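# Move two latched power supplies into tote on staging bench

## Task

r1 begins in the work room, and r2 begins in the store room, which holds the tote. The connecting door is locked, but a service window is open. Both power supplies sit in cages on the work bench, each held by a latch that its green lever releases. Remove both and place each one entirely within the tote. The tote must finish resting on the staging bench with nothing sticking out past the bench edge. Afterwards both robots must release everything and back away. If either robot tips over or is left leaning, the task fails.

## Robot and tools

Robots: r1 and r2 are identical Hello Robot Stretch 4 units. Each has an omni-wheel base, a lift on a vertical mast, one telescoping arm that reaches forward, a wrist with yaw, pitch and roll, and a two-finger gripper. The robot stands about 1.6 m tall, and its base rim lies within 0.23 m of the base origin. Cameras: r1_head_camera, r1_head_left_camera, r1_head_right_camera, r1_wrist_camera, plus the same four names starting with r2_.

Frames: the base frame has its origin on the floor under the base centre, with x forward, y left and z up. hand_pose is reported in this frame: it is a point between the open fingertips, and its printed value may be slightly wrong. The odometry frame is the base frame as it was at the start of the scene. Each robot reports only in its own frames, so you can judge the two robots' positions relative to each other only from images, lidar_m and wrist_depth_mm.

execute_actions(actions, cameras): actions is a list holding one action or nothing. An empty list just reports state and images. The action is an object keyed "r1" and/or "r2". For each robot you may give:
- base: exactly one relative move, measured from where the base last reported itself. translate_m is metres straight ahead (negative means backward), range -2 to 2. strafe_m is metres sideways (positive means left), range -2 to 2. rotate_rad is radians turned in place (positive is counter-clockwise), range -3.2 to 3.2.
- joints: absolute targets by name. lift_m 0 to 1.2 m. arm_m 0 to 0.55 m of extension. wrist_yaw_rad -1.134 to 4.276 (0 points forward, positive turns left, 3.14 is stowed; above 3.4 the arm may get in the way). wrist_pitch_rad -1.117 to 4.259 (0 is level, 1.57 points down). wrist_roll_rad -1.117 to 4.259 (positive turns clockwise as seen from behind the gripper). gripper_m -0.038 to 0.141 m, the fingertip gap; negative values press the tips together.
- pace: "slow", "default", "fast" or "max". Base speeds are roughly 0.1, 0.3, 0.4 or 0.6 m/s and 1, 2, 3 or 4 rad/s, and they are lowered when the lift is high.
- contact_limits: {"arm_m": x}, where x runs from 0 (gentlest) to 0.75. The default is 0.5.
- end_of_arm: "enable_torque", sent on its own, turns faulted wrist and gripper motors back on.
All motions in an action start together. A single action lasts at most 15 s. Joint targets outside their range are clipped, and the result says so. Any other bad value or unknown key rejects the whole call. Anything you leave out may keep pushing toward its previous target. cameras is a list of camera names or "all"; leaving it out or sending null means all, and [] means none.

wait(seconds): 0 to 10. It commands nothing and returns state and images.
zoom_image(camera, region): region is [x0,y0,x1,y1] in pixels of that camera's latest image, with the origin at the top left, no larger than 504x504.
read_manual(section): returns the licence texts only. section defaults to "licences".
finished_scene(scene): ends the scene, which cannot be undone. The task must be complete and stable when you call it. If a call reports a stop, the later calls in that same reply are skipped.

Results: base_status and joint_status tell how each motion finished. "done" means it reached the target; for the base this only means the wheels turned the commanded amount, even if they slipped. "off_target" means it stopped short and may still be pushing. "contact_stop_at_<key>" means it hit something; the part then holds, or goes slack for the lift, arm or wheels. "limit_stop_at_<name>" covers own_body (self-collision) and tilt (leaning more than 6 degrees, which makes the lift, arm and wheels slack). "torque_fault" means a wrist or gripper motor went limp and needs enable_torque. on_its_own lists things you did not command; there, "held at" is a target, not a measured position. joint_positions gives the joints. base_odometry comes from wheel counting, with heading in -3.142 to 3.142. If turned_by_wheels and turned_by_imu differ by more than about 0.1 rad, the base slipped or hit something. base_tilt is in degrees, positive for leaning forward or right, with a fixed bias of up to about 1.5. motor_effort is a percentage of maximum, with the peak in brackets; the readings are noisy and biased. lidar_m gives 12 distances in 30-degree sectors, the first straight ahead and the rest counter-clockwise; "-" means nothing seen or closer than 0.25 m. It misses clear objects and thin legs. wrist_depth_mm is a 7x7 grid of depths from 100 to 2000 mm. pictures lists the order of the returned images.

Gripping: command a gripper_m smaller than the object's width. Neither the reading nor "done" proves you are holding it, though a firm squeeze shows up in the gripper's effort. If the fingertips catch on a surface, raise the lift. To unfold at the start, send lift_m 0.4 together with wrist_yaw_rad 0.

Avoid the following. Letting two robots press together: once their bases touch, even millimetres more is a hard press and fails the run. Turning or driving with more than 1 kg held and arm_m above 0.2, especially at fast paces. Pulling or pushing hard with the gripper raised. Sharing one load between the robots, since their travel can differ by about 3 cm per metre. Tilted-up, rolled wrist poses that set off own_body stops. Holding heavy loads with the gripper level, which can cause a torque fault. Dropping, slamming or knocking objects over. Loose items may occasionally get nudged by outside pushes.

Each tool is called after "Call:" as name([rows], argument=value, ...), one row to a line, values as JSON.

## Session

Call:
execute_actions(actions=[])

Scene clock: 0.00 s.
r1.base_odometry: x=+0.000 y=+0.000 heading=+0.000 (m, m, rad; r1's odometry frame)
r1.turned_by_wheels: +0.000 (rad since the last result)
r1.turned_by_imu: +0.000 (rad since the last result)
r1.base_tilt: forward=-0.1 right=-0.4 (deg)
r1.lidar_m: 0.91 1.39 2.88 1.46 1.21 3.81 1.63 1.36 1.36 1.07 0.85 0.82
r1.base_status: not commanded
r1.joint_positions: lift_m=+0.140 arm_m=+0.001 wrist_yaw_rad=+3.121 wrist_pitch_rad=-0.013 wrist_roll_rad=+0.012 gripper_m=+0.057
r1.joint_status: not commanded
r1.motor_effort: lift_m=+20 arm_m=+0 wrist_yaw_rad=-3 wrist_pitch_rad=-8 wrist_roll_rad=+0 gripper_m=-3 wheel_0=+0 wheel_1=+0 wheel_2=+0 (%)
r1.hand_pose: x=-0.1148 y=+0.0934 z=+0.3221 quat_wxyz=(+0.010, +0.006, +0.006, +1.000) (m; r1's base frame)
r1.wrist_depth_mm: - 133 - - - - - / - 123 212 - - - - / 105 135 219 - - - - / 134 163 - - - - - / 1336 1537 1576 1863 1863 1863 1808 / 976 991 198 976 891 1042 1025 / 715 707 768 - 768 723 732
r2.base_odometry: x=+0.000 y=+0.000 heading=+0.000 (m, m, rad; r2's odometry frame)
r2.turned_by_wheels: +0.000 (rad since the last result)
r2.turned_by_imu: +0.000 (rad since the last result)
r2.base_tilt: forward=+0.1 right=-0.2 (deg)
r2.lidar_m: 1.43 3.09 1.48 0.87 0.78 0.81 1.05 1.19 1.17 1.43 2.87 1.28
r2.base_status: not commanded
r2.joint_positions: lift_m=+0.196 arm_m=+0.002 wrist_yaw_rad=+3.229 wrist_pitch_rad=+0.012 wrist_roll_rad=+0.012 gripper_m=+0.057
r2.joint_status: not commanded
r2.motor_effort: lift_m=+20 arm_m=+0 wrist_yaw_rad=+0 wrist_pitch_rad=-7 wrist_roll_rad=-1 gripper_m=-3 wheel_0=-1 wheel_1=+0 wheel_2=+0 (%)
r2.hand_pose: x=-0.1225 y=+0.0618 z=+0.3710 quat_wxyz=(-0.044, -0.006, +0.006, +0.999) (m; r2's base frame)
r2.wrist_depth_mm: - 137 137 1430 1078 866 707 / - - 135 1430 1078 866 707 / - 107 135 1308 1078 866 715 / - 121 141 1397 1078 878 715 / 190 1205 1397 1430 1060 878 715 / 208 1229 195 1336 199 878 707 / 207 931 991 122 946 809 723
pictures: r1_head_camera, r1_head_left_camera, r1_head_right_camera, r1_wrist_camera, r2_head_camera, r2_head_left_camera, r2_head_right_camera, r2_wrist_camera
camera_calibration (this result's frames):
r1_wrist_camera: T_world_to_cam=[[0.0539643, 0.998498, -0.0095033, -0.0919382], [0.0279278, -0.0110227, -0.999549, 0.372128], [-0.998152, 0.0536745, -0.0284807, 0.117994], [0, 0, 0, 1]] pos_world=[0.112345, 0.0895686, 0.374447]
r2_wrist_camera: T_world_to_cam=[[-0.0744482, 0.996119, -0.0469599, -0.0576946], [0.013999, -0.046042, -0.998841, 0.437519], [-0.997127, -0.0750193, -0.0105169, 0.119111], [0, 0, 0, 1]] pos_world=[0.108349, 0.0865505, 0.435556]
Images, in order (width x height): r1_head_camera 420x560, r1_head_left_camera 420x672, r1_head_right_camera 420x672, r1_wrist_camera 616x392, r2_head_camera 420x560, r2_head_left_camera 420x672, r2_head_right_camera 420x672, r2_wrist_camera 616x392.

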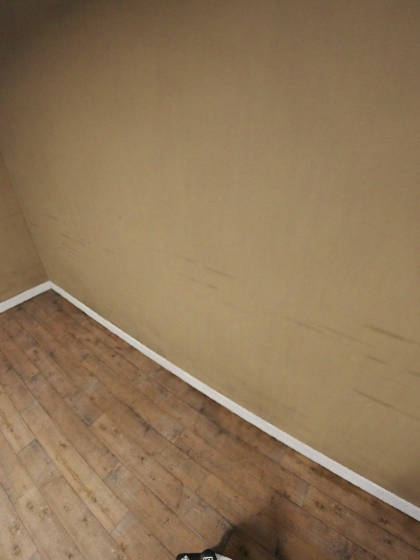

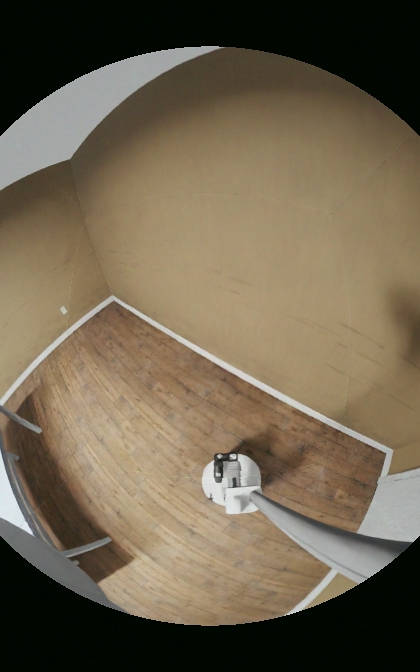

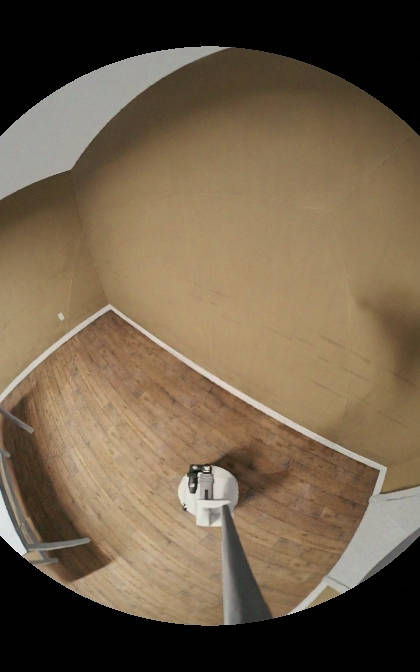

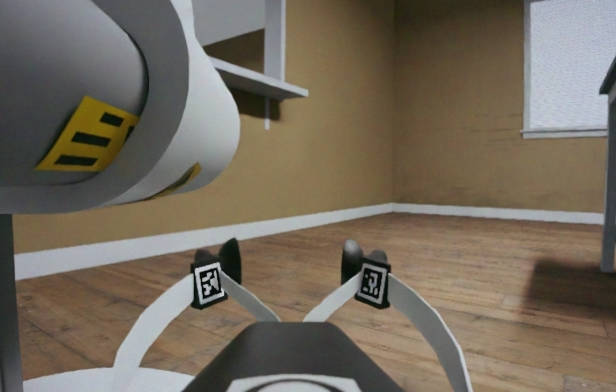

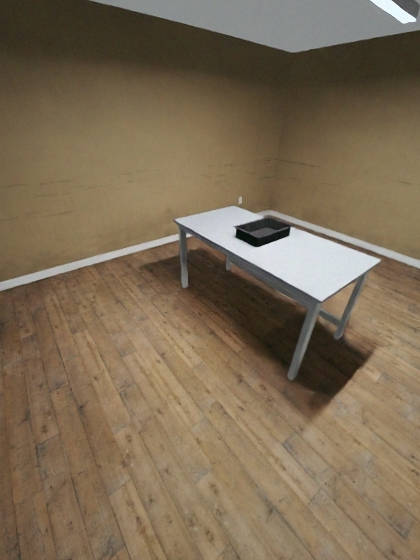

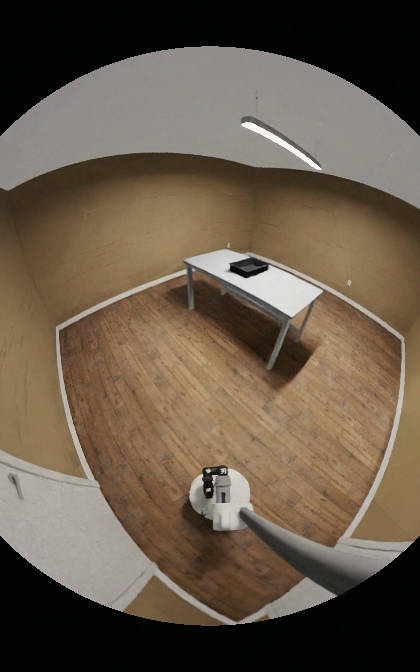

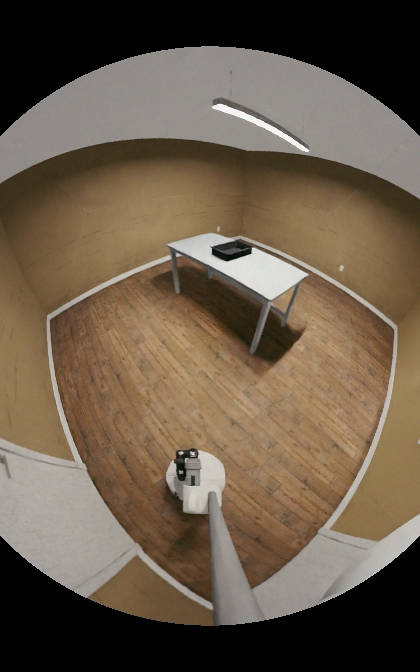

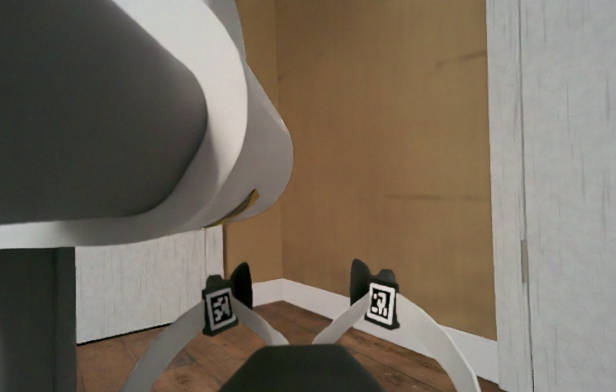

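Call:
execute_actions([
  {"r1":{"base":{"rotate_rad":2.43},"joints":{"lift_m":0.4,"wrist_yaw_rad":0,"wrist_pitch_rad":0.3,"wrist_roll_rad":0.05,"gripper_m":0.058},"pace":"fast"},"r2":{"base":{"rotate_rad":-2.44},"joints":{"lift_m":0.4,"wrist_yaw_rad":0},"pace":"fast"}},
], cameras=["r1_head_camera","r1_head_right_camera","r2_head_camera","r2_head_left_camera"])

Scene clock: 2.90 s.
r1.base_odometry: x=+0.000 y=+0.000 heading=+2.430 (m, m, rad; r1's odometry frame)
r1.turned_by_wheels: +2.430 (rad since the last result)
r1.turned_by_imu: +2.460 (rad since the last result)
r1.base_tilt: forward=+0.0 right=-0.4 (deg)
r1.lidar_m: 1.21 1.78 1.48 1.36 1.27 0.88 0.81 0.88 1.13 2.75 1.77 1.22
r1.base_status: done
r1.joint_positions: lift_m=+0.400 arm_m=+0.001 wrist_yaw_rad=+0.000 wrist_pitch_rad=+0.302 wrist_roll_rad=+0.050 gripper_m=+0.058
r1.joint_status: all done
r1.motor_effort: lift_m=+22(24) arm_m=+0(0) wrist_yaw_rad=-3(9) wrist_pitch_rad=-6(5) wrist_roll_rad=+0(2) gripper_m=-2(3) wheel_0=-1(7) wheel_1=+0(7) wheel_2=+0(10) (%)
r1.hand_pose: x=+0.4473 y=-0.0873 z=+0.4922 quat_wxyz=(+0.988, +0.025, +0.150, -0.004) (m; r1's base frame)
r1.wrist_depth_mm: - - - - 917 - - / - - - - - - - / - - - - - - - / 1708 1661 1618 1618 1464 1618 1618 / 1205 1205 1138 1205 1118 1182 1160 / 931 917 198 891 854 917 904 / 768 768 798 - 788 750 750
r2.base_odometry: x=+0.000 y=+0.000 heading=-2.440 (m, m, rad; r2's odometry frame)
r2.turned_by_wheels: -2.440 (rad since the last result)
r2.turned_by_imu: -2.461 (rad since the last result)
r2.base_tilt: forward=+0.1 right=-0.2 (deg)
r2.lidar_m: 1.16 1.25 1.41 3.88 1.24 1.69 3.12 1.19 0.83 0.79 0.85 1.20
r2.base_status: done
r2.joint_positions: lift_m=+0.400 arm_m=+0.002 wrist_yaw_rad=+0.001 wrist_pitch_rad=+0.012 wrist_roll_rad=+0.012 gripper_m=+0.057
r2.joint_status: all done
r2.motor_effort: lift_m=+22(25) arm_m=-1(0) wrist_yaw_rad=-1(5) wrist_pitch_rad=-6(7) wrist_roll_rad=-2(2) gripper_m=-3(2) wheel_0=+2(12) wheel_1=+0(11) wheel_2=+1(12) (%)
r2.hand_pose: x=+0.4611 y=-0.0873 z=+0.5744 quat_wxyz=(+1.000, +0.006, +0.006, +0.000) (m; r2's base frame)
r2.wrist_depth_mm: 991 991 991 960 991 991 1008 / 1008 991 976 976 991 1008 1008 / 991 976 976 991 976 1008 1008 / 976 991 976 976 976 976 991 / 991 991 976 976 976 991 991 / 991 991 195 976 198 960 991 / 991 976 960 122 960 976 1008
pictures: r1_head_camera, r1_head_right_camera, r2_head_camera, r2_head_left_camera
Images, in order (width x height): r1_head_camera 420x560, r1_head_right_camera 420x672, r2_head_camera 420x560, r2_head_left_camera 420x672.

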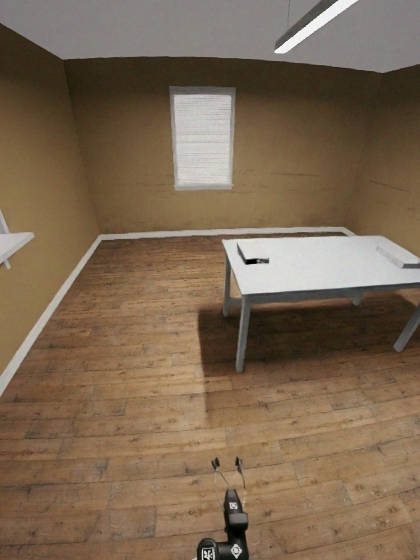

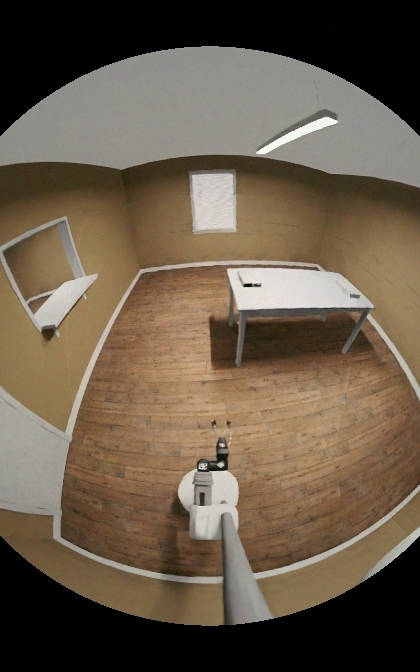

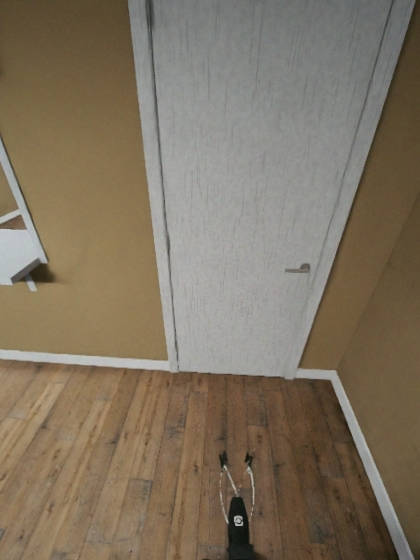

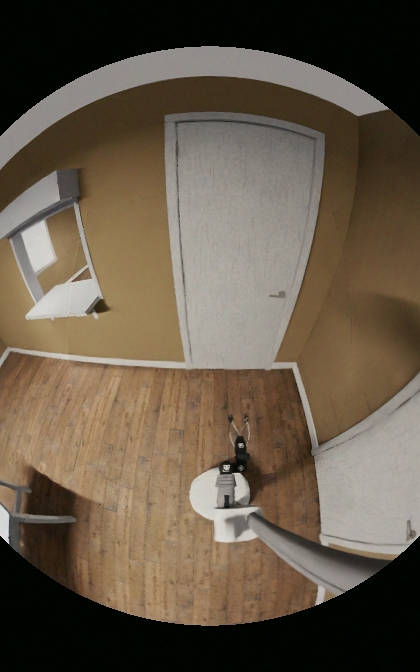

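Call:
zoom_image(camera="r1_head_camera", region=[210, 220, 420, 320])

Region (210, 220, 420, 320) of r1_head_camera's 420x560 image, scaled by 2.400, with more detail than that image has; it fills the top 240 rows of this view, and the rest is white.

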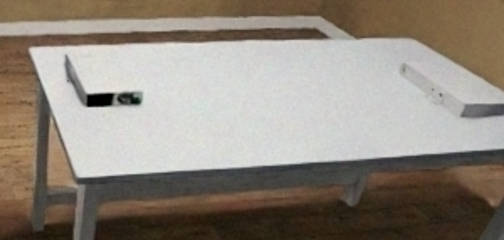

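Call:
execute_actions([
  {"r1":{"base":{"translate_m":0.76},"joints":{"lift_m":0.78},"pace":"max"},"r2":{"base":{"strafe_m":0.8},"pace":"max"}},
], cameras=[])

Call:
execute_actions([
  {"r1":{"base":{"strafe_m":-0.38},"pace":"max"},"r2":{"base":{"strafe_m":0.5},"pace":"max"}},
], cameras=["r1_head_camera","r1_wrist_camera","r2_head_camera"])

Scene clock: 6.97 s.
r1.base_odometry: x=-0.576 y=+0.496 heading=+2.430 (m, m, rad; r1's odometry frame)
r1.turned_by_wheels: +0.000 (rad since the last result)
r1.turned_by_imu: +0.001 (rad since the last result)
r1.base_tilt: forward=-0.1 right=-0.4 (deg)
r1.lidar_m: 0.85 2.19 1.26 1.28 1.47 1.69 1.58 1.64 2.15 2.84 0.60 0.44
r1.base_status: done
r1.joint_positions: lift_m=+0.780 arm_m=+0.001 wrist_yaw_rad=+0.000 wrist_pitch_rad=+0.302 wrist_roll_rad=+0.050 gripper_m=+0.058
r1.joint_status: all done
r1.motor_effort: lift_m=+22(26) arm_m=+0(0) wrist_yaw_rad=-2(3) wrist_pitch_rad=-7(7) wrist_roll_rad=+2(1) gripper_m=-4(2) wheel_0=-2(7) wheel_1=-2(6) wheel_2=+1(13) (%)
r1.hand_pose: x=+0.4473 y=-0.0874 z=+0.8723 quat_wxyz=(+0.988, +0.025, +0.150, -0.004) (m; r1's base frame)
r1.wrist_depth_mm: - - - - - - - / - - - - - - - / - - - - 878 - 991 / - - - - 621 559 564 / 1921 1921 1808 1921 469 439 439 / 1499 1430 200 1464 384 345 340 / 1255 1205 1255 - 1182 290 287
r2.base_odometry: x=+0.516 y=-0.611 heading=-2.440 (m, m, rad; r2's odometry frame)
r2.turned_by_wheels: +0.000 (rad since the last result)
r2.turned_by_imu: +0.002 (rad since the last result)
r2.base_tilt: forward=+0.1 right=-0.2 (deg)
r2.lidar_m: 1.04 1.04 1.40 3.10 0.68 0.63 1.51 2.29 1.63 1.60 1.69 1.26
r2.base_status: done
r2.joint_positions: lift_m=+0.400 arm_m=+0.002 wrist_yaw_rad=+0.000 wrist_pitch_rad=+0.012 wrist_roll_rad=+0.012 gripper_m=+0.057
r2.joint_status: not commanded
r2.motor_effort: lift_m=+22(22) arm_m=+0(1) wrist_yaw_rad=+0(1) wrist_pitch_rad=-7(7) wrist_roll_rad=-1(1) gripper_m=-3(3) wheel_0=+2(15) wheel_1=-2(15) wheel_2=+0(1) (%)
r2.hand_pose: x=+0.4610 y=-0.0874 z=+0.5745 quat_wxyz=(+1.000, +0.006, +0.006, +0.000) (m; r2's base frame)
r2.wrist_depth_mm: - - 1008 1025 1008 1008 976 / 820 831 1008 991 1008 991 991 / 991 1008 1008 1008 991 991 991 / 991 991 991 1008 1008 991 991 / 1008 991 991 1008 1025 976 991 / 991 1008 194 1008 199 991 991 / 991 1008 991 122 991 991 991
pictures: none
No camera images: the call's "cameras" was empty. Leave "cameras" out to get every camera's image.

Scene clock: 9.23 s.
r1.base_odometry: x=-0.327 y=+0.784 heading=+2.430 (m, m, rad; r1's odometry frame)
r1.turned_by_wheels: +0.000 (rad since the last result)
r1.turned_by_imu: +0.001 (rad since the last result)
r1.base_tilt: forward=-0.1 right=-0.4 (deg)
r1.lidar_m: 0.40 0.44 1.72 1.62 1.84 1.63 1.56 1.63 2.16 2.47 0.63 0.43
r1.base_status: done
r1.joint_positions: lift_m=+0.780 arm_m=+0.001 wrist_yaw_rad=+0.000 wrist_pitch_rad=+0.302 wrist_roll_rad=+0.050 gripper_m=+0.058
r1.joint_status: not commanded
r1.motor_effort: lift_m=+22(22) arm_m=+0(0) wrist_yaw_rad=-1(2) wrist_pitch_rad=-8(8) wrist_roll_rad=+1(2) gripper_m=-1(4) wheel_0=-1(10) wheel_1=+0(8) wheel_2=+1(0) (%)
r1.hand_pose: x=+0.4473 y=-0.0874 z=+0.8723 quat_wxyz=(+0.988, +0.025, +0.150, -0.004) (m; r1's base frame)
r1.wrist_depth_mm: - - - - - - - / - - - - - - - / - - - - - 976 976 / - - 549 574 609 603 609 / 1863 449 427 449 442 442 439 / 1430 345 199 336 317 345 342 / 289 285 297 - 293 282 287
r2.base_odometry: x=+0.839 y=-0.993 heading=-2.440 (m, m, rad; r2's odometry frame)
r2.turned_by_wheels: +0.000 (rad since the last result)
r2.turned_by_imu: +0.001 (rad since the last result)
r2.base_tilt: forward=+0.1 right=-0.2 (deg)
r2.lidar_m: 0.99 1.02 1.78 2.60 0.67 0.50 0.46 3.02 2.19 2.11 1.71 1.03
r2.base_status: done
r2.joint_positions: lift_m=+0.400 arm_m=+0.002 wrist_yaw_rad=+0.000 wrist_pitch_rad=+0.012 wrist_roll_rad=+0.012 gripper_m=+0.057
r2.joint_status: not commanded
r2.motor_effort: lift_m=+22(21) arm_m=+0(1) wrist_yaw_rad=+0(0) wrist_pitch_rad=-7(7) wrist_roll_rad=-2(2) gripper_m=-3(2) wheel_0=+2(15) wheel_1=-2(15) wheel_2=+0(2) (%)
r2.hand_pose: x=+0.4610 y=-0.0874 z=+0.5745 quat_wxyz=(+1.000, +0.006, +0.006, +0.000) (m; r2's base frame)
r2.wrist_depth_mm: 1025 - - - 1025 1008 1025 / 820 831 842 854 1025 1025 1008 / 991 1008 1008 1008 1008 1025 1025 / 1042 1008 1008 1008 1008 1008 1025 / 1008 1008 1008 1008 1008 1008 1008 / 1025 1008 195 1008 198 1008 1025 / 1008 1008 1008 122 1008 1025 1025
pictures: r1_head_camera, r1_wrist_camera, r2_head_camera
camera_calibration (this result's frames):
r1_wrist_camera: T_world_to_cam=[[-0.0460197, -0.998324, -0.0351024, -0.0440574], [-0.335868, 0.0485573, -0.940657, 1.02087], [0.940784, -0.0314989, -0.337539, 0.0992429], [0, 0, 0, 1]] pos_world=[0.247483, -0.0904281, 0.992239]
Images, in order (width x height): r1_head_camera 420x560, r1_wrist_camera 616x392, r2_head_camera 420x560.

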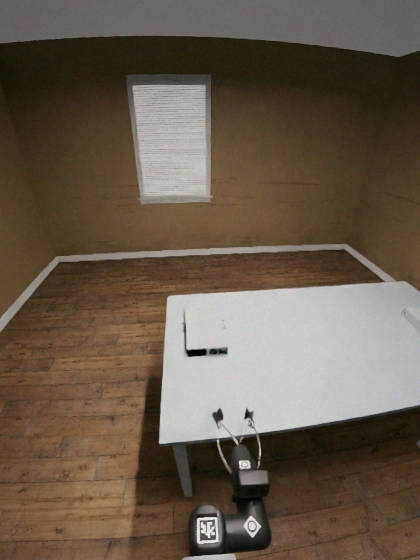

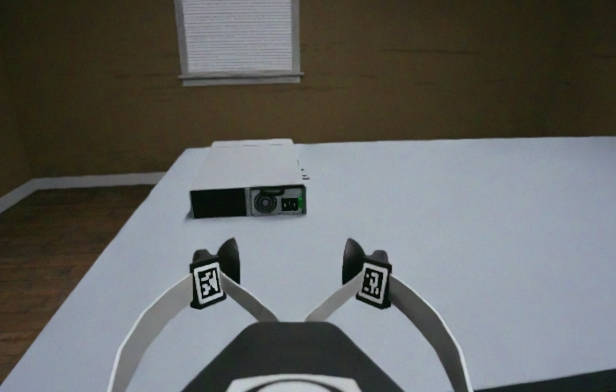

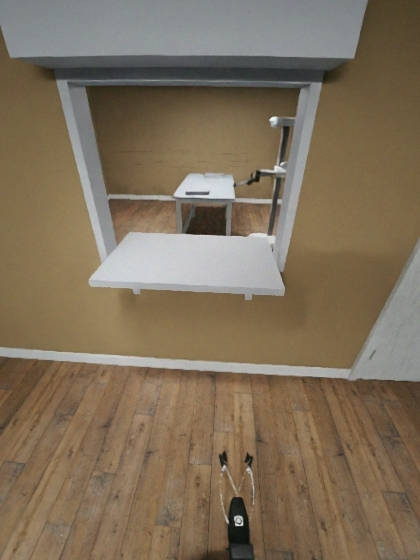

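Call:
zoom_image(camera="r1_wrist_camera", region=[170, 120, 338, 232])

Call:
zoom_image(camera="r1_head_camera", region=[150, 280, 300, 460])

Region (170, 120, 338, 232) of r1_wrist_camera's 616x392 image, scaled by 3.000.

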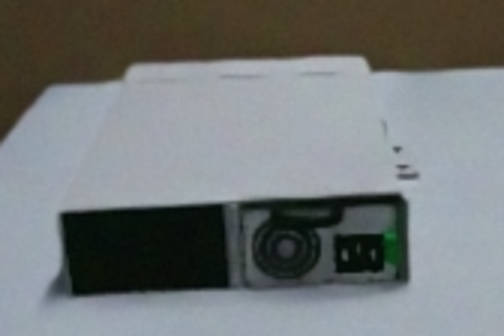

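Region (150, 280, 300, 460) of r1_head_camera's 420x560 image, scaled by 2.800, with more detail than that image has.

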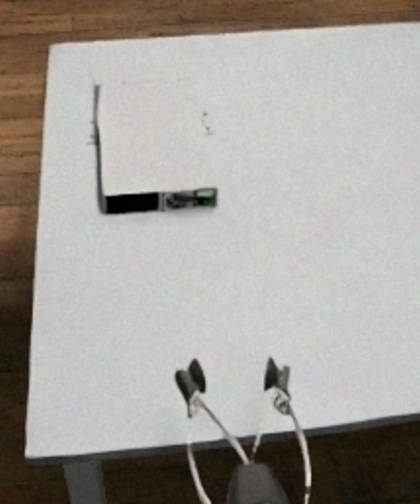

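Call:
execute_actions([
  {"r1":{"base":{"rotate_rad":0.063},"joints":{"lift_m":0.725,"arm_m":0.12}},"r2":{"base":{"translate_m":0.3},"joints":{"wrist_pitch_rad":1.57,"wrist_roll_rad":0,"lift_m":0.7},"pace":"max"}},
], cameras=[])

Call:
execute_actions([
  {"r1":{"base":{"strafe_m":-0.04},"joints":{"arm_m":0.2}},"r2":{"joints":{"lift_m":0.95,"gripper_m":0.11},"pace":"max"}},
], cameras=["r1_wrist_camera"])

Scene clock: 11.90 s.
r1.base_odometry: x=-0.328 y=+0.784 heading=+2.493 (m, m, rad; r1's odometry frame)
r1.turned_by_wheels: +0.063 (rad since the last result)
r1.turned_by_imu: +0.064 (rad since the last result)
r1.base_tilt: forward=-0.1 right=-0.2 (deg)
r1.lidar_m: 0.42 2.54 1.65 1.64 1.86 1.62 1.55 1.66 2.28 2.47 0.57 0.43
r1.base_status: done
r1.joint_positions: lift_m=+0.725 arm_m=+0.118 wrist_yaw_rad=+0.000 wrist_pitch_rad=+0.302 wrist_roll_rad=+0.050 gripper_m=+0.058
r1.joint_status: all done
r1.motor_effort: lift_m=+17(21) arm_m=+9(6) wrist_yaw_rad=-1(2) wrist_pitch_rad=-6(8) wrist_roll_rad=+1(1) gripper_m=-3(3) wheel_0=+0(4) wheel_1=-1(4) wheel_2=+2(4) (%)
r1.hand_pose: x=+0.5648 y=-0.0874 z=+0.8176 quat_wxyz=(+0.988, +0.025, +0.150, -0.004) (m; r1's base frame)
r1.wrist_depth_mm: - - - - - - - / - - - - - - - / - - 668 554 750 750 750 / - - 430 407 462 452 459 / 1808 342 322 342 334 336 330 / 271 264 198 254 242 262 258 / 218 217 225 - 224 213 215
r2.base_odometry: x=+0.610 y=-1.187 heading=-2.440 (m, m, rad; r2's odometry frame)
r2.turned_by_wheels: +0.000 (rad since the last result)
r2.turned_by_imu: +0.001 (rad since the last result)
r2.base_tilt: forward=+0.2 right=-0.2 (deg)
r2.lidar_m: 0.69 0.72 1.34 2.58 2.73 0.80 0.75 2.99 2.20 2.12 1.30 0.72
r2.base_status: done
r2.joint_positions: lift_m=+0.700 arm_m=+0.002 wrist_yaw_rad=+0.000 wrist_pitch_rad=+1.570 wrist_roll_rad=+0.000 gripper_m=+0.057
r2.joint_status: all done
r2.motor_effort: lift_m=+23(26) arm_m=+0(0) wrist_yaw_rad=+0(1) wrist_pitch_rad=+1(3) wrist_roll_rad=-3(5) gripper_m=-2(3) wheel_0=+1(10) wheel_1=+0(8) wheel_2=+1(14) (%)
r2.hand_pose: x=+0.1729 y=-0.0874 z=+0.5895 quat_wxyz=(+0.708, +0.000, +0.707, +0.000) (m; r2's base frame)
r2.wrist_depth_mm: 809 809 831 831 831 831 842 / 820 809 820 820 820 820 842 / 798 820 831 820 820 831 831 / 798 809 809 831 809 831 842 / 809 809 603 603 820 820 831 / 809 798 195 603 198 820 820 / 809 597 597 122 820 820 831
pictures: none
No camera images: the call's "cameras" was empty. Leave "cameras" out to get every camera's image.

Scene clock: 13.30 s.
r1.base_odometry: x=-0.303 y=+0.816 heading=+2.493 (m, m, rad; r1's odometry frame)
r1.turned_by_wheels: +0.000 (rad since the last result)
r1.turned_by_imu: +0.000 (rad since the last result)
r1.base_tilt: forward=+0.0 right=-0.3 (deg)
r1.lidar_m: 0.41 0.43 1.73 1.67 1.91 1.64 1.57 1.63 2.28 2.42 0.58 0.41
r1.base_status: done
r1.joint_positions: lift_m=+0.725 arm_m=+0.198 wrist_yaw_rad=+0.000 wrist_pitch_rad=+0.302 wrist_roll_rad=+0.050 gripper_m=+0.058
r1.joint_status: all done
r1.motor_effort: lift_m=+17(17) arm_m=+9(10) wrist_yaw_rad=-1(1) wrist_pitch_rad=-7(6) wrist_roll_rad=+0(2) gripper_m=-2(3) wheel_0=-1(8) wheel_1=+0(8) wheel_2=+1(2) (%)
r1.hand_pose: x=+0.6448 y=-0.0874 z=+0.8176 quat_wxyz=(+0.988, +0.025, +0.150, -0.004) (m; r1's base frame)
r1.wrist_depth_mm: - - - - - - - / - - - - - - - / - - 554 668 750 741 741 / - 436 366 368 462 462 455 / 1025 340 322 332 334 334 330 / 264 264 198 253 242 262 259 / 218 215 224 - 223 213 213
r2.base_odometry: x=+0.610 y=-1.187 heading=-2.440 (m, m, rad; r2's odometry frame)
r2.turned_by_wheels: +0.000 (rad since the last result)
r2.turned_by_imu: +0.000 (rad since the last result)
r2.base_tilt: forward=+0.1 right=-0.2 (deg)
r2.lidar_m: 0.69 0.71 1.36 2.59 2.71 0.77 0.76 3.00 2.22 2.11 1.31 0.70
r2.base_status: not commanded
r2.joint_positions: lift_m=+0.950 arm_m=+0.002 wrist_yaw_rad=+0.000 wrist_pitch_rad=+1.570 wrist_roll_rad=+0.000 gripper_m=+0.110
r2.joint_status: all done
r2.motor_effort: lift_m=+22(27) arm_m=+0(0) wrist_yaw_rad=+0(1) wrist_pitch_rad=-1(1) wrist_roll_rad=-2(2) gripper_m=-2(3) wheel_0=+1(1) wheel_1=+0(0) wheel_2=+2(2) (%)
r2.hand_pose: x=+0.1727 y=-0.0874 z=+0.8396 quat_wxyz=(+0.707, +0.000, +0.707, +0.000) (m; r2's base frame)
r2.wrist_depth_mm: 1060 1078 1078 1078 1098 1098 1098 / 1078 1060 1078 1078 1078 1098 1078 / 1060 1078 1060 1078 1078 1060 1078 / 1042 1078 1078 1098 1078 1098 1060 / 1060 1060 854 866 1060 1078 1078 / 1060 1060 214 854 205 1078 1078 / 1042 1060 976 124 1060 1078 1078
pictures: r1_wrist_camera
camera_calibration (this result's frames):
r1_wrist_camera: T_world_to_cam=[[-0.0458445, -0.998332, -0.0351028, -0.0369514], [-0.33587, 0.0484984, -0.940659, 1.03581], [0.940792, -0.0313341, -0.337533, -0.104994], [0, 0, 0, 1]] pos_world=[0.444981, -0.0904148, 0.937607]
Images, in order (width x height): r1_wrist_camera 616x392.

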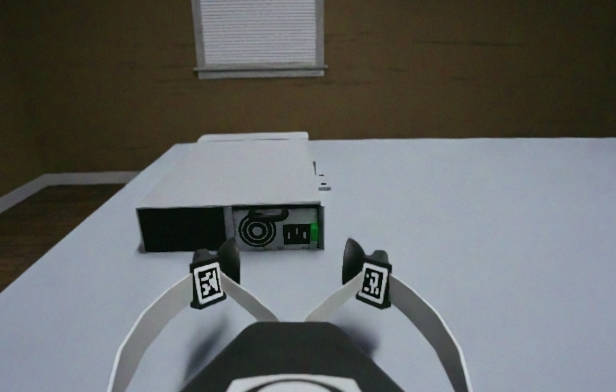

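Call:
execute_actions([
  {"r1":{"base":{"strafe_m":0.008},"joints":{"arm_m":0.265,"lift_m":0.709}},"r2":{"joints":{"lift_m":1.13},"pace":"max"}},
], cameras=["r1_wrist_camera"])

Scene clock: 14.70 s.
r1.base_odometry: x=-0.308 y=+0.810 heading=+2.493 (m, m, rad; r1's odometry frame)
r1.turned_by_wheels: +0.000 (rad since the last result)
r1.turned_by_imu: +0.000 (rad since the last result)
r1.base_tilt: forward=-0.1 right=-0.4 (deg)
r1.lidar_m: 0.41 0.42 1.70 1.66 1.87 1.64 1.56 1.65 2.29 2.45 0.57 0.44
r1.base_status: done
r1.joint_positions: lift_m=+0.709 arm_m=+0.263 wrist_yaw_rad=+0.000 wrist_pitch_rad=+0.302 wrist_roll_rad=+0.050 gripper_m=+0.058
r1.joint_status: all done
r1.motor_effort: lift_m=+17(17) arm_m=+9(10) wrist_yaw_rad=-3(1) wrist_pitch_rad=-7(7) wrist_roll_rad=+1(0) gripper_m=-2(3) wheel_0=+2(6) wheel_1=-1(5) wheel_2=+0(0) (%)
r1.hand_pose: x=+0.7098 y=-0.0874 z=+0.8016 quat_wxyz=(+0.988, +0.025, +0.150, -0.004) (m; r1's base frame)
r1.wrist_depth_mm: - - - - - - - / - - - - - - - / - - 480 603 668 668 661 / - 397 298 298 418 418 410 / 317 290 260 266 303 300 298 / 237 239 199 229 218 235 234 / 198 195 204 - 202 191 194
r2.base_odometry: x=+0.610 y=-1.187 heading=-2.440 (m, m, rad; r2's odometry frame)
r2.turned_by_wheels: +0.000 (rad since the last result)
r2.turned_by_imu: +0.000 (rad since the last result)
r2.base_tilt: forward=+0.2 right=-0.2 (deg)
r2.lidar_m: 0.68 0.73 1.36 2.60 2.72 0.79 0.77 2.98 2.18 2.11 1.25 0.72
r2.base_status: not commanded
r2.joint_positions: lift_m=+1.130 arm_m=+0.002 wrist_yaw_rad=+0.000 wrist_pitch_rad=+1.570 wrist_roll_rad=+0.000 gripper_m=+0.110
r2.joint_status: all done
r2.motor_effort: lift_m=+22(26) arm_m=-1(0) wrist_yaw_rad=+0(0) wrist_pitch_rad=-2(1) wrist_roll_rad=-4(2) gripper_m=-1(1) wheel_0=+1(1) wheel_1=+0(0) wheel_2=+2(1) (%)
r2.hand_pose: x=+0.1727 y=-0.0874 z=+1.0195 quat_wxyz=(+0.707, +0.000, +0.707, +0.000) (m; r2's base frame)
r2.wrist_depth_mm: 1255 1255 1255 1255 1255 1281 1281 / 1229 1229 1255 1255 1255 1281 1281 / 1255 1229 1255 1255 1255 1281 1281 / 1229 1255 1255 1255 1281 1255 1281 / 1255 1255 1042 1025 1229 1281 1281 / 1255 1255 214 1042 204 1255 1255 / 1229 1205 1229 124 1281 1281 1281
pictures: r1_wrist_camera
camera_calibration (this result's frames):
r1_wrist_camera: T_world_to_cam=[[-0.0458166, -0.998333, -0.0351029, -0.034546], [-0.335871, 0.0484891, -0.940659, 1.04258], [0.940793, -0.0313078, -0.337533, -0.171535], [0, 0, 0, 1]] pos_world=[0.509969, -0.0904127, 0.921605]
Images, in order (width x height): r1_wrist_camera 616x392.

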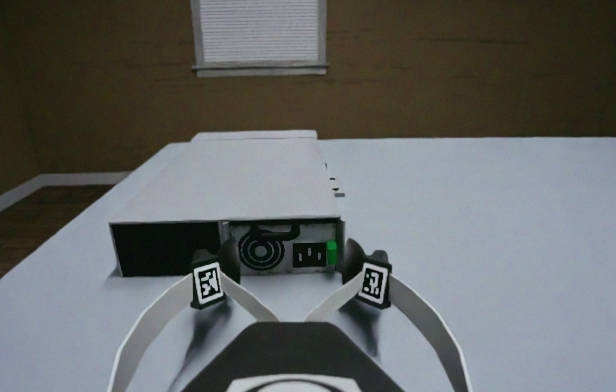

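Call:
execute_actions([
  {"r1":{"base":{"strafe_m":0.002},"joints":{"arm_m":0.278},"pace":"slow"},"r2":{"base":{"translate_m":0.1}}},
], cameras=["r1_wrist_camera"])

Call:
zoom_image(camera="r1_wrist_camera", region=[200, 200, 400, 320])

Scene clock: 16.37 s.
r1.base_odometry: x=-0.310 y=+0.808 heading=+2.493 (m, m, rad; r1's odometry frame)
r1.turned_by_wheels: +0.000 (rad since the last result)
r1.turned_by_imu: +0.000 (rad since the last result)
r1.base_tilt: forward=+0.0 right=-0.3 (deg)
r1.lidar_m: 0.38 0.44 1.71 1.67 1.88 1.62 1.55 1.63 2.28 2.43 0.59 0.42
r1.base_status: done
r1.joint_positions: lift_m=+0.709 arm_m=+0.276 wrist_yaw_rad=+0.000 wrist_pitch_rad=+0.302 wrist_roll_rad=+0.050 gripper_m=+0.058
r1.joint_status: all done
r1.motor_effort: lift_m=+17(17) arm_m=+9(12) wrist_yaw_rad=-2(2) wrist_pitch_rad=-6(7) wrist_roll_rad=+1(1) gripper_m=-2(2) wheel_0=+2(0) wheel_1=-2(6) wheel_2=+0(1) (%)
r1.hand_pose: x=+0.7228 y=-0.0874 z=+0.8016 quat_wxyz=(+0.988, +0.025, +0.150, -0.004) (m; r1's base frame)
r1.wrist_depth_mm: - - - - - - - / - - - - - - - / - - 484 597 - 668 683 / - 397 298 298 415 415 413 / 315 281 246 253 304 301 298 / 237 238 198 230 218 236 233 / 197 195 203 - 202 191 194
r2.base_odometry: x=+0.534 y=-1.251 heading=-2.439 (m, m, rad; r2's odometry frame)
r2.turned_by_wheels: +0.000 (rad since the last result)
r2.turned_by_imu: +0.001 (rad since the last result)
r2.base_tilt: forward=+0.1 right=-0.2 (deg)
r2.lidar_m: 0.58 0.64 1.21 2.58 2.69 0.92 0.86 3.00 2.19 2.10 1.18 0.63
r2.base_status: done
r2.joint_positions: lift_m=+1.130 arm_m=+0.002 wrist_yaw_rad=+0.000 wrist_pitch_rad=+1.570 wrist_roll_rad=+0.000 gripper_m=+0.110
r2.joint_status: not commanded
r2.motor_effort: lift_m=+22(22) arm_m=-1(1) wrist_yaw_rad=+0(0) wrist_pitch_rad=+0(1) wrist_roll_rad=-3(1) gripper_m=-1(2) wheel_0=+4(8) wheel_1=+3(7) wheel_2=-3(10) (%)
r2.hand_pose: x=+0.1727 y=-0.0874 z=+1.0195 quat_wxyz=(+0.707, +0.000, +0.707, +0.000) (m; r2's base frame)
r2.wrist_depth_mm: 1255 1255 1255 1255 1281 1281 1255 / 1229 1229 1255 1281 1281 1281 1281 / 1255 1255 1255 1255 1281 1281 1281 / 1229 1255 1255 1281 1255 1255 1281 / 1255 1255 1042 1042 1229 1255 1255 / 1205 1255 214 1025 206 1255 1281 / 1255 1255 1229 123 1229 1255 1255
pictures: r1_wrist_camera
camera_calibration (this result's frames):
r1_wrist_camera: T_world_to_cam=[[-0.0458425, -0.998332, -0.0351028, -0.0339393], [-0.33587, 0.0484978, -0.940659, 1.04695], [0.940792, -0.0313322, -0.337533, -0.183754], [0, 0, 0, 1]] pos_world=[0.522956, -0.0904147, 0.921605]
Images, in order (width x height): r1_wrist_camera 616x392.

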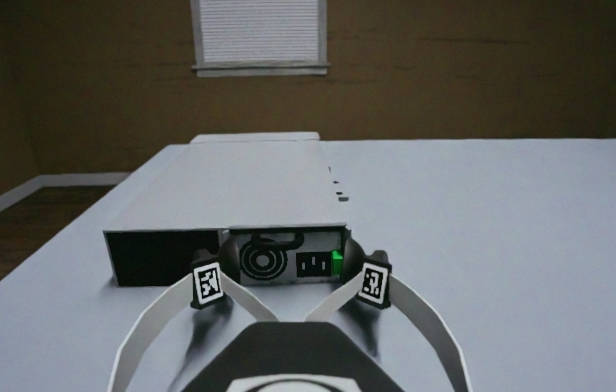

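Region (200, 200, 400, 320) of r1_wrist_camera's 616x392 image, scaled by 2.520; it fills the top 302 rows of this view, and the rest is white.

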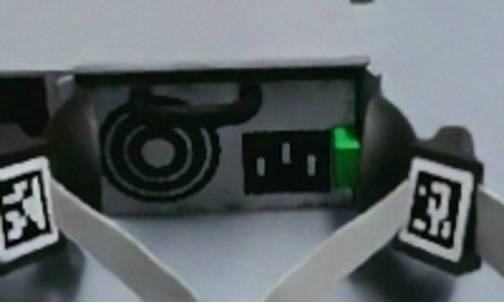

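Call:
execute_actions([
  {"r1":{"joints":{"arm_m":0.283,"gripper_m":0.042},"pace":"slow"}},
], cameras=[])

Call:
execute_actions([
  {"r1":{"base":{"strafe_m":0.003},"joints":{"arm_m":0.295},"contact_limits":{"arm_m":0.2},"pace":"slow"}},
], cameras=["r1_wrist_camera"])

Call:
zoom_image(camera="r1_wrist_camera", region=[200, 200, 400, 320])

Scene clock: 17.60 s.
r1.base_odometry: x=-0.310 y=+0.808 heading=+2.493 (m, m, rad; r1's odometry frame)
r1.turned_by_wheels: +0.000 (rad since the last result)
r1.turned_by_imu: +0.000 (rad since the last result)
r1.base_tilt: forward=-0.1 right=-0.4 (deg)
r1.lidar_m: 0.39 0.42 1.70 1.67 1.89 1.61 1.55 1.63 2.28 2.43 0.59 0.43
r1.base_status: not commanded
r1.joint_positions: lift_m=+0.709 arm_m=+0.281 wrist_yaw_rad=-0.002 wrist_pitch_rad=+0.302 wrist_roll_rad=+0.050 gripper_m=+0.042
r1.joint_status: all done
r1.motor_effort: lift_m=+17(18) arm_m=+9(10) wrist_yaw_rad=+6(6) wrist_pitch_rad=-7(7) wrist_roll_rad=-2(0) gripper_m=-4(5) wheel_0=+1(1) wheel_1=-2(2) wheel_2=+0(0) (%)
r1.hand_pose: x=+0.7275 y=-0.0881 z=+0.8016 quat_wxyz=(+0.988, +0.025, +0.150, -0.005) (m; r1's base frame)
r1.wrist_depth_mm: - - - - - - - / - - - - - - - / - - 480 597 - 676 676 / - 368 297 296 415 413 413 / 317 274 242 244 303 301 298 / 238 237 198 229 198 236 233 / 198 194 203 - 202 191 194
r2.base_odometry: x=+0.534 y=-1.251 heading=-2.439 (m, m, rad; r2's odometry frame)
r2.turned_by_wheels: +0.000 (rad since the last result)
r2.turned_by_imu: +0.000 (rad since the last result)
r2.base_tilt: forward=+0.1 right=-0.2 (deg)
r2.lidar_m: 0.57 0.64 1.23 2.60 2.71 0.91 0.86 2.99 2.21 2.12 1.18 0.62
r2.base_status: not commanded
r2.joint_positions: lift_m=+1.130 arm_m=+0.002 wrist_yaw_rad=+0.000 wrist_pitch_rad=+1.570 wrist_roll_rad=+0.000 gripper_m=+0.110
r2.joint_status: not commanded
r2.motor_effort: lift_m=+22(22) arm_m=+0(0) wrist_yaw_rad=+0(0) wrist_pitch_rad=-1(1) wrist_roll_rad=-2(3) gripper_m=-2(2) wheel_0=+4(4) wheel_1=+3(3) wheel_2=-2(3) (%)
r2.hand_pose: x=+0.1727 y=-0.0874 z=+1.0195 quat_wxyz=(+0.707, +0.000, +0.707, +0.000) (m; r2's base frame)
r2.wrist_depth_mm: 1255 1255 1255 1255 1229 1281 1281 / 1255 1229 1255 1255 1281 1281 1255 / 1255 1255 1255 1255 1281 1281 1281 / 1229 1255 1281 1255 1255 1281 1281 / 1229 1255 1042 1025 1255 1281 1255 / 1229 1205 214 1025 205 1255 1255 / 1229 1229 1255 124 1255 1255 1255
pictures: none
No camera images: the call's "cameras" was empty. Leave "cameras" out to get every camera's image.

Scene clock: 18.57 s.
r1.base_odometry: x=-0.311 y=+0.805 heading=+2.492 (m, m, rad; r1's odometry frame)
r1.turned_by_wheels: +0.000 (rad since the last result)
r1.turned_by_imu: +0.000 (rad since the last result)
r1.base_tilt: forward=-0.1 right=-0.4 (deg)
r1.lidar_m: 0.41 0.44 1.70 1.65 1.92 1.63 1.55 1.66 2.27 2.43 0.62 0.42
r1.base_status: done
r1.joint_positions: lift_m=+0.709 arm_m=+0.291 wrist_yaw_rad=-0.011 wrist_pitch_rad=+0.306 wrist_roll_rad=+0.050 gripper_m=+0.042
r1.joint_status: arm_m contact_stop (moved +0.010 of +0.014)
r1.on_its_own: arm_m is slack since a contact_stop; wrist_yaw_rad is at rest, and its effort (+28) is outside its rest range (-13 to +13)
r1.motor_effort: lift_m=+17(17) arm_m=+0(19) wrist_yaw_rad=+28(30) wrist_pitch_rad=-20(19) wrist_roll_rad=+0(1) gripper_m=-3(4) wheel_0=+1(2) wheel_1=+1(1) wheel_2=-8(10) (%)
r1.contact_limits: arm_m 0.2
r1.hand_pose: x=+0.7365 y=-0.0903 z=+0.8004 quat_wxyz=(+0.988, +0.025, +0.152, -0.009) (m; r1's base frame)
r1.wrist_depth_mm: - - - - - - - / - - - - - - - / - - 466 585 654 654 654 / - 345 294 291 410 410 407 / 300 270 238 238 301 297 294 / 235 226 196 227 200 234 230 / 196 193 202 - 200 191 195
r2.base_odometry: x=+0.534 y=-1.251 heading=-2.439 (m, m, rad; r2's odometry frame)
r2.turned_by_wheels: +0.000 (rad since the last result)
r2.turned_by_imu: +0.000 (rad since the last result)
r2.base_tilt: forward=+0.1 right=-0.2 (deg)
r2.lidar_m: 0.57 0.61 1.20 2.59 2.74 0.91 0.85 3.03 2.20 2.12 1.16 0.63
r2.base_status: not commanded
r2.joint_positions: lift_m=+1.130 arm_m=+0.002 wrist_yaw_rad=+0.000 wrist_pitch_rad=+1.570 wrist_roll_rad=+0.000 gripper_m=+0.110
r2.joint_status: not commanded
r2.motor_effort: lift_m=+22(22) arm_m=+0(1) wrist_yaw_rad=+0(0) wrist_pitch_rad=-2(1) wrist_roll_rad=-2(4) gripper_m=-1(1) wheel_0=+4(4) wheel_1=+3(3) wheel_2=-2(3) (%)
r2.hand_pose: x=+0.1727 y=-0.0874 z=+1.0195 quat_wxyz=(+0.707, +0.000, +0.707, +0.000) (m; r2's base frame)
r2.wrist_depth_mm: 1255 1255 1255 1281 1255 1255 1255 / 1255 1255 1255 1229 1281 1255 1281 / 1229 1255 1255 1255 1281 1281 1255 / 1229 1229 1255 1255 1255 1255 1308 / 1229 1229 1042 1042 1255 1281 1281 / 1229 1229 214 1025 206 1281 1255 / 1229 1229 1255 123 1255 1255 1255
pictures: r1_wrist_camera
camera_calibration (this result's frames):
r1_wrist_camera: T_world_to_cam=[[-0.0566343, -0.997785, -0.0349032, -0.0284377], [-0.339391, 0.0521177, -0.9392, 1.05233], [0.938939, -0.0413452, -0.341591, -0.193439], [0, 0, 0, 1]] pos_world=[0.537168, -0.0912175, 0.921278]
Images, in order (width x height): r1_wrist_camera 616x392.

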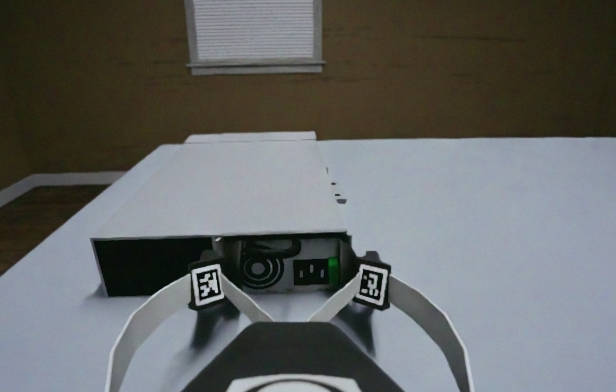

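Region (200, 200, 400, 320) of r1_wrist_camera's 616x392 image, scaled by 2.520; it fills the top 302 rows of this view, and the rest is white.

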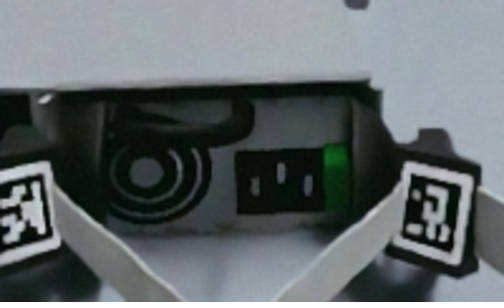

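Call:
execute_actions([
  {"r1":{"joints":{"gripper_m":0.025},"pace":"slow"}},
], cameras=["r1_wrist_camera"])

Call:
zoom_image(camera="r1_wrist_camera", region=[200, 200, 400, 320])

Scene clock: 19.73 s.
r1.base_odometry: x=-0.311 y=+0.805 heading=+2.492 (m, m, rad; r1's odometry frame)
r1.turned_by_wheels: +0.000 (rad since the last result)
r1.turned_by_imu: +0.000 (rad since the last result)
r1.base_tilt: forward=-0.1 right=-0.3 (deg)
r1.lidar_m: 0.41 0.44 1.70 1.68 1.90 1.63 1.53 1.64 2.29 2.43 0.60 0.44
r1.base_status: not commanded
r1.joint_positions: lift_m=+0.709 arm_m=+0.291 wrist_yaw_rad=-0.008 wrist_pitch_rad=+0.306 wrist_roll_rad=+0.050 gripper_m=+0.025
r1.joint_status: all done
r1.on_its_own: arm_m is slack since a contact_stop; wrist_yaw_rad is at rest, and its effort (+22) is outside its rest range (-13 to +13)
r1.motor_effort: lift_m=+17(17) arm_m=+0(0) wrist_yaw_rad=+22(29) wrist_pitch_rad=-19(20) wrist_roll_rad=-2(1) gripper_m=-14(15) wheel_0=+1(1) wheel_1=+2(1) wheel_2=-9(8) (%)
r1.hand_pose: x=+0.7367 y=-0.0896 z=+0.8004 quat_wxyz=(+0.988, +0.025, +0.152, -0.008) (m; r1's base frame)
r1.wrist_depth_mm: - - - - - - - / - - - - - - - / - - 462 585 654 654 654 / - 342 291 291 410 407 402 / 300 268 238 237 297 294 294 / 234 225 207 227 193 231 231 / 195 193 200 - 199 190 195
r2.base_odometry: x=+0.534 y=-1.251 heading=-2.439 (m, m, rad; r2's odometry frame)
r2.turned_by_wheels: +0.000 (rad since the last result)
r2.turned_by_imu: +0.000 (rad since the last result)
r2.base_tilt: forward=+0.1 right=-0.2 (deg)
r2.lidar_m: 0.58 0.63 1.20 2.58 2.72 0.91 0.86 2.99 2.18 2.12 1.18 0.59
r2.base_status: not commanded
r2.joint_positions: lift_m=+1.130 arm_m=+0.002 wrist_yaw_rad=+0.000 wrist_pitch_rad=+1.570 wrist_roll_rad=+0.000 gripper_m=+0.110
r2.joint_status: not commanded
r2.motor_effort: lift_m=+22(22) arm_m=+0(1) wrist_yaw_rad=+0(0) wrist_pitch_rad=-2(1) wrist_roll_rad=-3(2) gripper_m=+0(1) wheel_0=+4(4) wheel_1=+3(3) wheel_2=-2(2) (%)
r2.hand_pose: x=+0.1727 y=-0.0874 z=+1.0195 quat_wxyz=(+0.707, +0.000, +0.707, +0.000) (m; r2's base frame)
r2.wrist_depth_mm: 1229 1229 1281 1255 1255 1281 1281 / 1255 1255 1255 1281 1255 1281 1281 / 1255 1255 1255 1255 1281 1255 1281 / 1255 1255 1255 1255 1281 1281 1255 / 1255 1255 1025 1042 1255 1255 1281 / 1229 1229 213 1025 205 1281 1255 / 1205 1229 1255 124 1255 1255 1255
pictures: r1_wrist_camera
camera_calibration (this result's frames):
r1_wrist_camera: T_world_to_cam=[[-0.0541413, -0.997923, -0.0349006, -0.0295927], [-0.339567, 0.0512691, -0.939184, 1.0524], [0.939022, -0.0389975, -0.341637, -0.193437], [0, 0, 0, 1]] pos_world=[0.537398, -0.0910301, 0.921274]
Images, in order (width x height): r1_wrist_camera 616x392.

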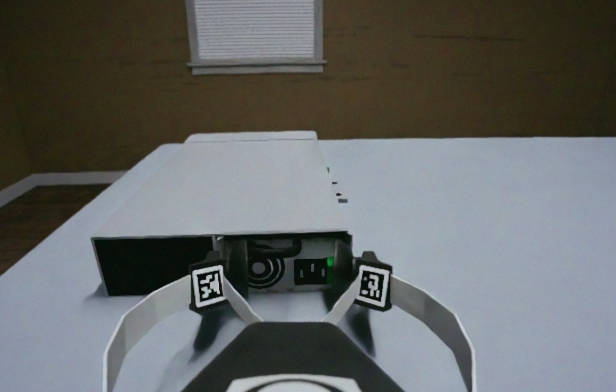

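Region (200, 200, 400, 320) of r1_wrist_camera's 616x392 image, scaled by 2.520; it fills the top 302 rows of this view, and the rest is white.

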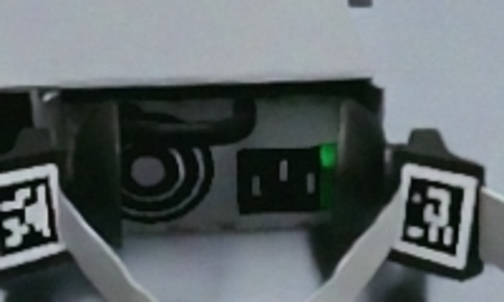

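Call:
execute_actions([
  {"r1":{"joints":{"gripper_m":0.0,"arm_m":0.302},"contact_limits":{"arm_m":0.3},"pace":"slow"},"r2":{"base":{"translate_m":0.1}}},
], cameras=["r1_wrist_camera"])

Call:
zoom_image(camera="r1_wrist_camera", region=[200, 200, 400, 320])

Scene clock: 21.37 s.
r1.base_odometry: x=-0.311 y=+0.805 heading=+2.493 (m, m, rad; r1's odometry frame)
r1.turned_by_wheels: +0.000 (rad since the last result)
r1.turned_by_imu: +0.001 (rad since the last result)
r1.base_tilt: forward=-0.1 right=-0.3 (deg)
r1.lidar_m: 0.39 0.44 1.70 1.65 1.86 1.63 1.56 1.61 2.27 2.44 0.61 0.42
r1.base_status: not commanded
r1.joint_positions: lift_m=+0.709 arm_m=+0.299 wrist_yaw_rad=-0.008 wrist_pitch_rad=+0.310 wrist_roll_rad=+0.049 gripper_m=+0.001
r1.joint_status: all done
r1.on_its_own: wrist_yaw_rad is at rest, and its effort (+19) is outside its rest range (-13 to +13); wrist_pitch_rad is at rest, and its effort (-30) is outside its rest range (-23 to +23)
r1.motor_effort: lift_m=+17(17) arm_m=+16(20) wrist_yaw_rad=+19(31) wrist_pitch_rad=-30(29) wrist_roll_rad=+1(1) gripper_m=-19(21) wheel_0=+3(4) wheel_1=+2(3) wheel_2=-8(8) (%)
r1.contact_limits: arm_m 0.3
r1.hand_pose: x=+0.7442 y=-0.0895 z=+0.7994 quat_wxyz=(+0.988, +0.025, +0.154, -0.008) (m; r1's base frame)
r1.wrist_depth_mm: - - - - - - - / - - - - - - - / - - 445 559 627 621 627 / - 338 285 282 402 399 394 / 296 262 229 231 293 291 290 / 231 213 200 224 190 229 226 / 193 190 198 - 196 186 192
r2.base_odometry: x=+0.458 y=-1.316 heading=-2.439 (m, m, rad; r2's odometry frame)
r2.turned_by_wheels: +0.001 (rad since the last result)
r2.turned_by_imu: +0.001 (rad since the last result)
r2.base_tilt: forward=+0.2 right=-0.2 (deg)
r2.lidar_m: 0.48 0.53 0.73 2.61 2.72 0.99 0.96 3.01 2.20 2.13 1.04 0.53
r2.base_status: done
r2.joint_positions: lift_m=+1.130 arm_m=+0.002 wrist_yaw_rad=+0.000 wrist_pitch_rad=+1.570 wrist_roll_rad=+0.000 gripper_m=+0.110
r2.joint_status: not commanded
r2.motor_effort: lift_m=+22(22) arm_m=+0(1) wrist_yaw_rad=+0(0) wrist_pitch_rad=-1(1) wrist_roll_rad=-2(2) gripper_m=-2(1) wheel_0=+4(9) wheel_1=+3(6) wheel_2=-1(10) (%)
r2.hand_pose: x=+0.1727 y=-0.0874 z=+1.0195 quat_wxyz=(+0.707, +0.000, +0.707, +0.000) (m; r2's base frame)
r2.wrist_depth_mm: 1078 1078 1060 1060 1060 1078 1078 / 1255 1255 1255 1255 1281 1281 1281 / 1255 1229 1281 1255 1255 1281 1281 / 1229 1229 1255 1229 1255 1255 1281 / 1255 1229 1042 1042 1255 1281 1281 / 1229 1229 213 1042 205 1255 1281 / 1205 1229 1255 124 1255 1255 1281
pictures: r1_wrist_camera
camera_calibration (this result's frames):
r1_wrist_camera: T_world_to_cam=[[-0.0536478, -0.997965, -0.0344656, -0.0297907], [-0.343159, 0.0508385, -0.937901, 1.05556], [0.937744, -0.0384891, -0.345188, -0.196991], [0, 0, 0, 1]] pos_world=[0.545354, -0.0909752, 0.920988]
Images, in order (width x height): r1_wrist_camera 616x392.

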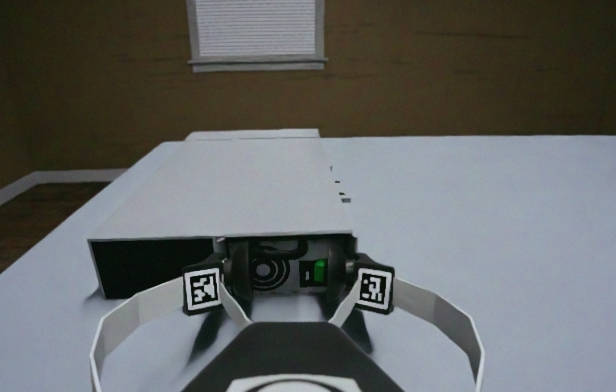

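Region (200, 200, 400, 320) of r1_wrist_camera's 616x392 image, scaled by 2.520; it fills the top 302 rows of this view, and the rest is white.

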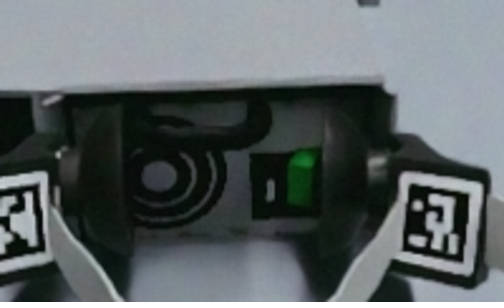

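Lever pressed. Continue.

Call:
execute_actions([
  {"r1":{"joints":{"gripper_m":-0.037,"arm_m":0.311},"contact_limits":{"arm_m":0.3},"pace":"slow"},"r2":{"base":{"translate_m":0.12}}},
], cameras=[])

Call:
execute_actions([
  {"r1":{"joints":{"lift_m":0.701},"pace":"slow"}},
], cameras=[])

Call:
execute_actions([
  {"r1":{"joints":{"arm_m":0.297},"pace":"slow"}},
], cameras=["r1_wrist_camera"])

Scene clock: 23.17 s.
r1.base_odometry: x=-0.311 y=+0.805 heading=+2.493 (m, m, rad; r1's odometry frame)
r1.turned_by_wheels: +0.000 (rad since the last result)
r1.turned_by_imu: +0.001 (rad since the last result)
r1.base_tilt: forward=-0.1 right=-0.3 (deg)
r1.lidar_m: 0.41 0.45 1.70 1.66 1.90 1.65 1.56 1.67 2.32 2.45 0.60 0.46
r1.base_status: not commanded
r1.joint_positions: lift_m=+0.709 arm_m=+0.304 wrist_yaw_rad=-0.002 wrist_pitch_rad=+0.310 wrist_roll_rad=+0.049 gripper_m=-0.036
r1.joint_status: arm_m contact_stop (moved +0.005 of +0.012); the others done
r1.on_its_own: arm_m is slack since a contact_stop (your +0.311 is given up); wrist_pitch_rad is at rest, and its effort (-29) is outside its rest range (-23 to +23)
r1.motor_effort: lift_m=+19(18) arm_m=+0(21) wrist_yaw_rad=+4(32) wrist_pitch_rad=-29(39) wrist_roll_rad=+3(3) gripper_m=-29(31) wheel_0=+2(4) wheel_1=+1(3) wheel_2=-2(10) (%)
r1.contact_limits: arm_m 0.3
r1.hand_pose: x=+0.7494 y=-0.0879 z=+0.7994 quat_wxyz=(+0.988, +0.024, +0.154, -0.005) (m; r1's base frame)
r1.wrist_depth_mm: - - - - - - - / - - - - - - - / - - 445 564 627 621 634 / - 332 282 281 397 399 392 / 294 237 220 226 291 290 287 / 229 168 194 231 181 217 226 / 187 188 197 - 196 187 191
r2.base_odometry: x=+0.366 y=-1.393 heading=-2.438 (m, m, rad; r2's odometry frame)
r2.turned_by_wheels: +0.000 (rad since the last result)
r2.turned_by_imu: +0.001 (rad since the last result)
r2.base_tilt: forward=+0.1 right=-0.2 (deg)
r2.lidar_m: 0.37 0.40 0.58 2.57 2.71 1.15 1.09 3.01 2.21 2.13 0.89 0.39
r2.base_status: done
r2.joint_positions: lift_m=+1.130 arm_m=+0.002 wrist_yaw_rad=+0.000 wrist_pitch_rad=+1.570 wrist_roll_rad=+0.000 gripper_m=+0.110
r2.joint_status: not commanded
r2.motor_effort: lift_m=+22(22) arm_m=-1(0) wrist_yaw_rad=+0(0) wrist_pitch_rad=-1(1) wrist_roll_rad=-1(5) gripper_m=-2(1) wheel_0=+3(9) wheel_1=+1(7) wheel_2=-2(12) (%)
r2.hand_pose: x=+0.1727 y=-0.0874 z=+1.0195 quat_wxyz=(+0.707, +0.000, +0.707, +0.000) (m; r2's base frame)
r2.wrist_depth_mm: 353 351 349 349 349 351 831 / 1160 1160 1160 1160 1160 1182 1182 / 1229 1255 1255 1281 1255 1281 1281 / 1255 1229 1255 1229 1255 1255 1255 / 1229 1255 1042 1042 1229 1255 1255 / 1255 1229 214 1042 205 1255 1255 / 1229 1229 1255 124 1229 1255 1255
pictures: none
No camera images: the call's "cameras" was empty. Leave "cameras" out to get every camera's image.

not run: a stop came earlier in this reply.

not run: a stop came earlier in this reply.


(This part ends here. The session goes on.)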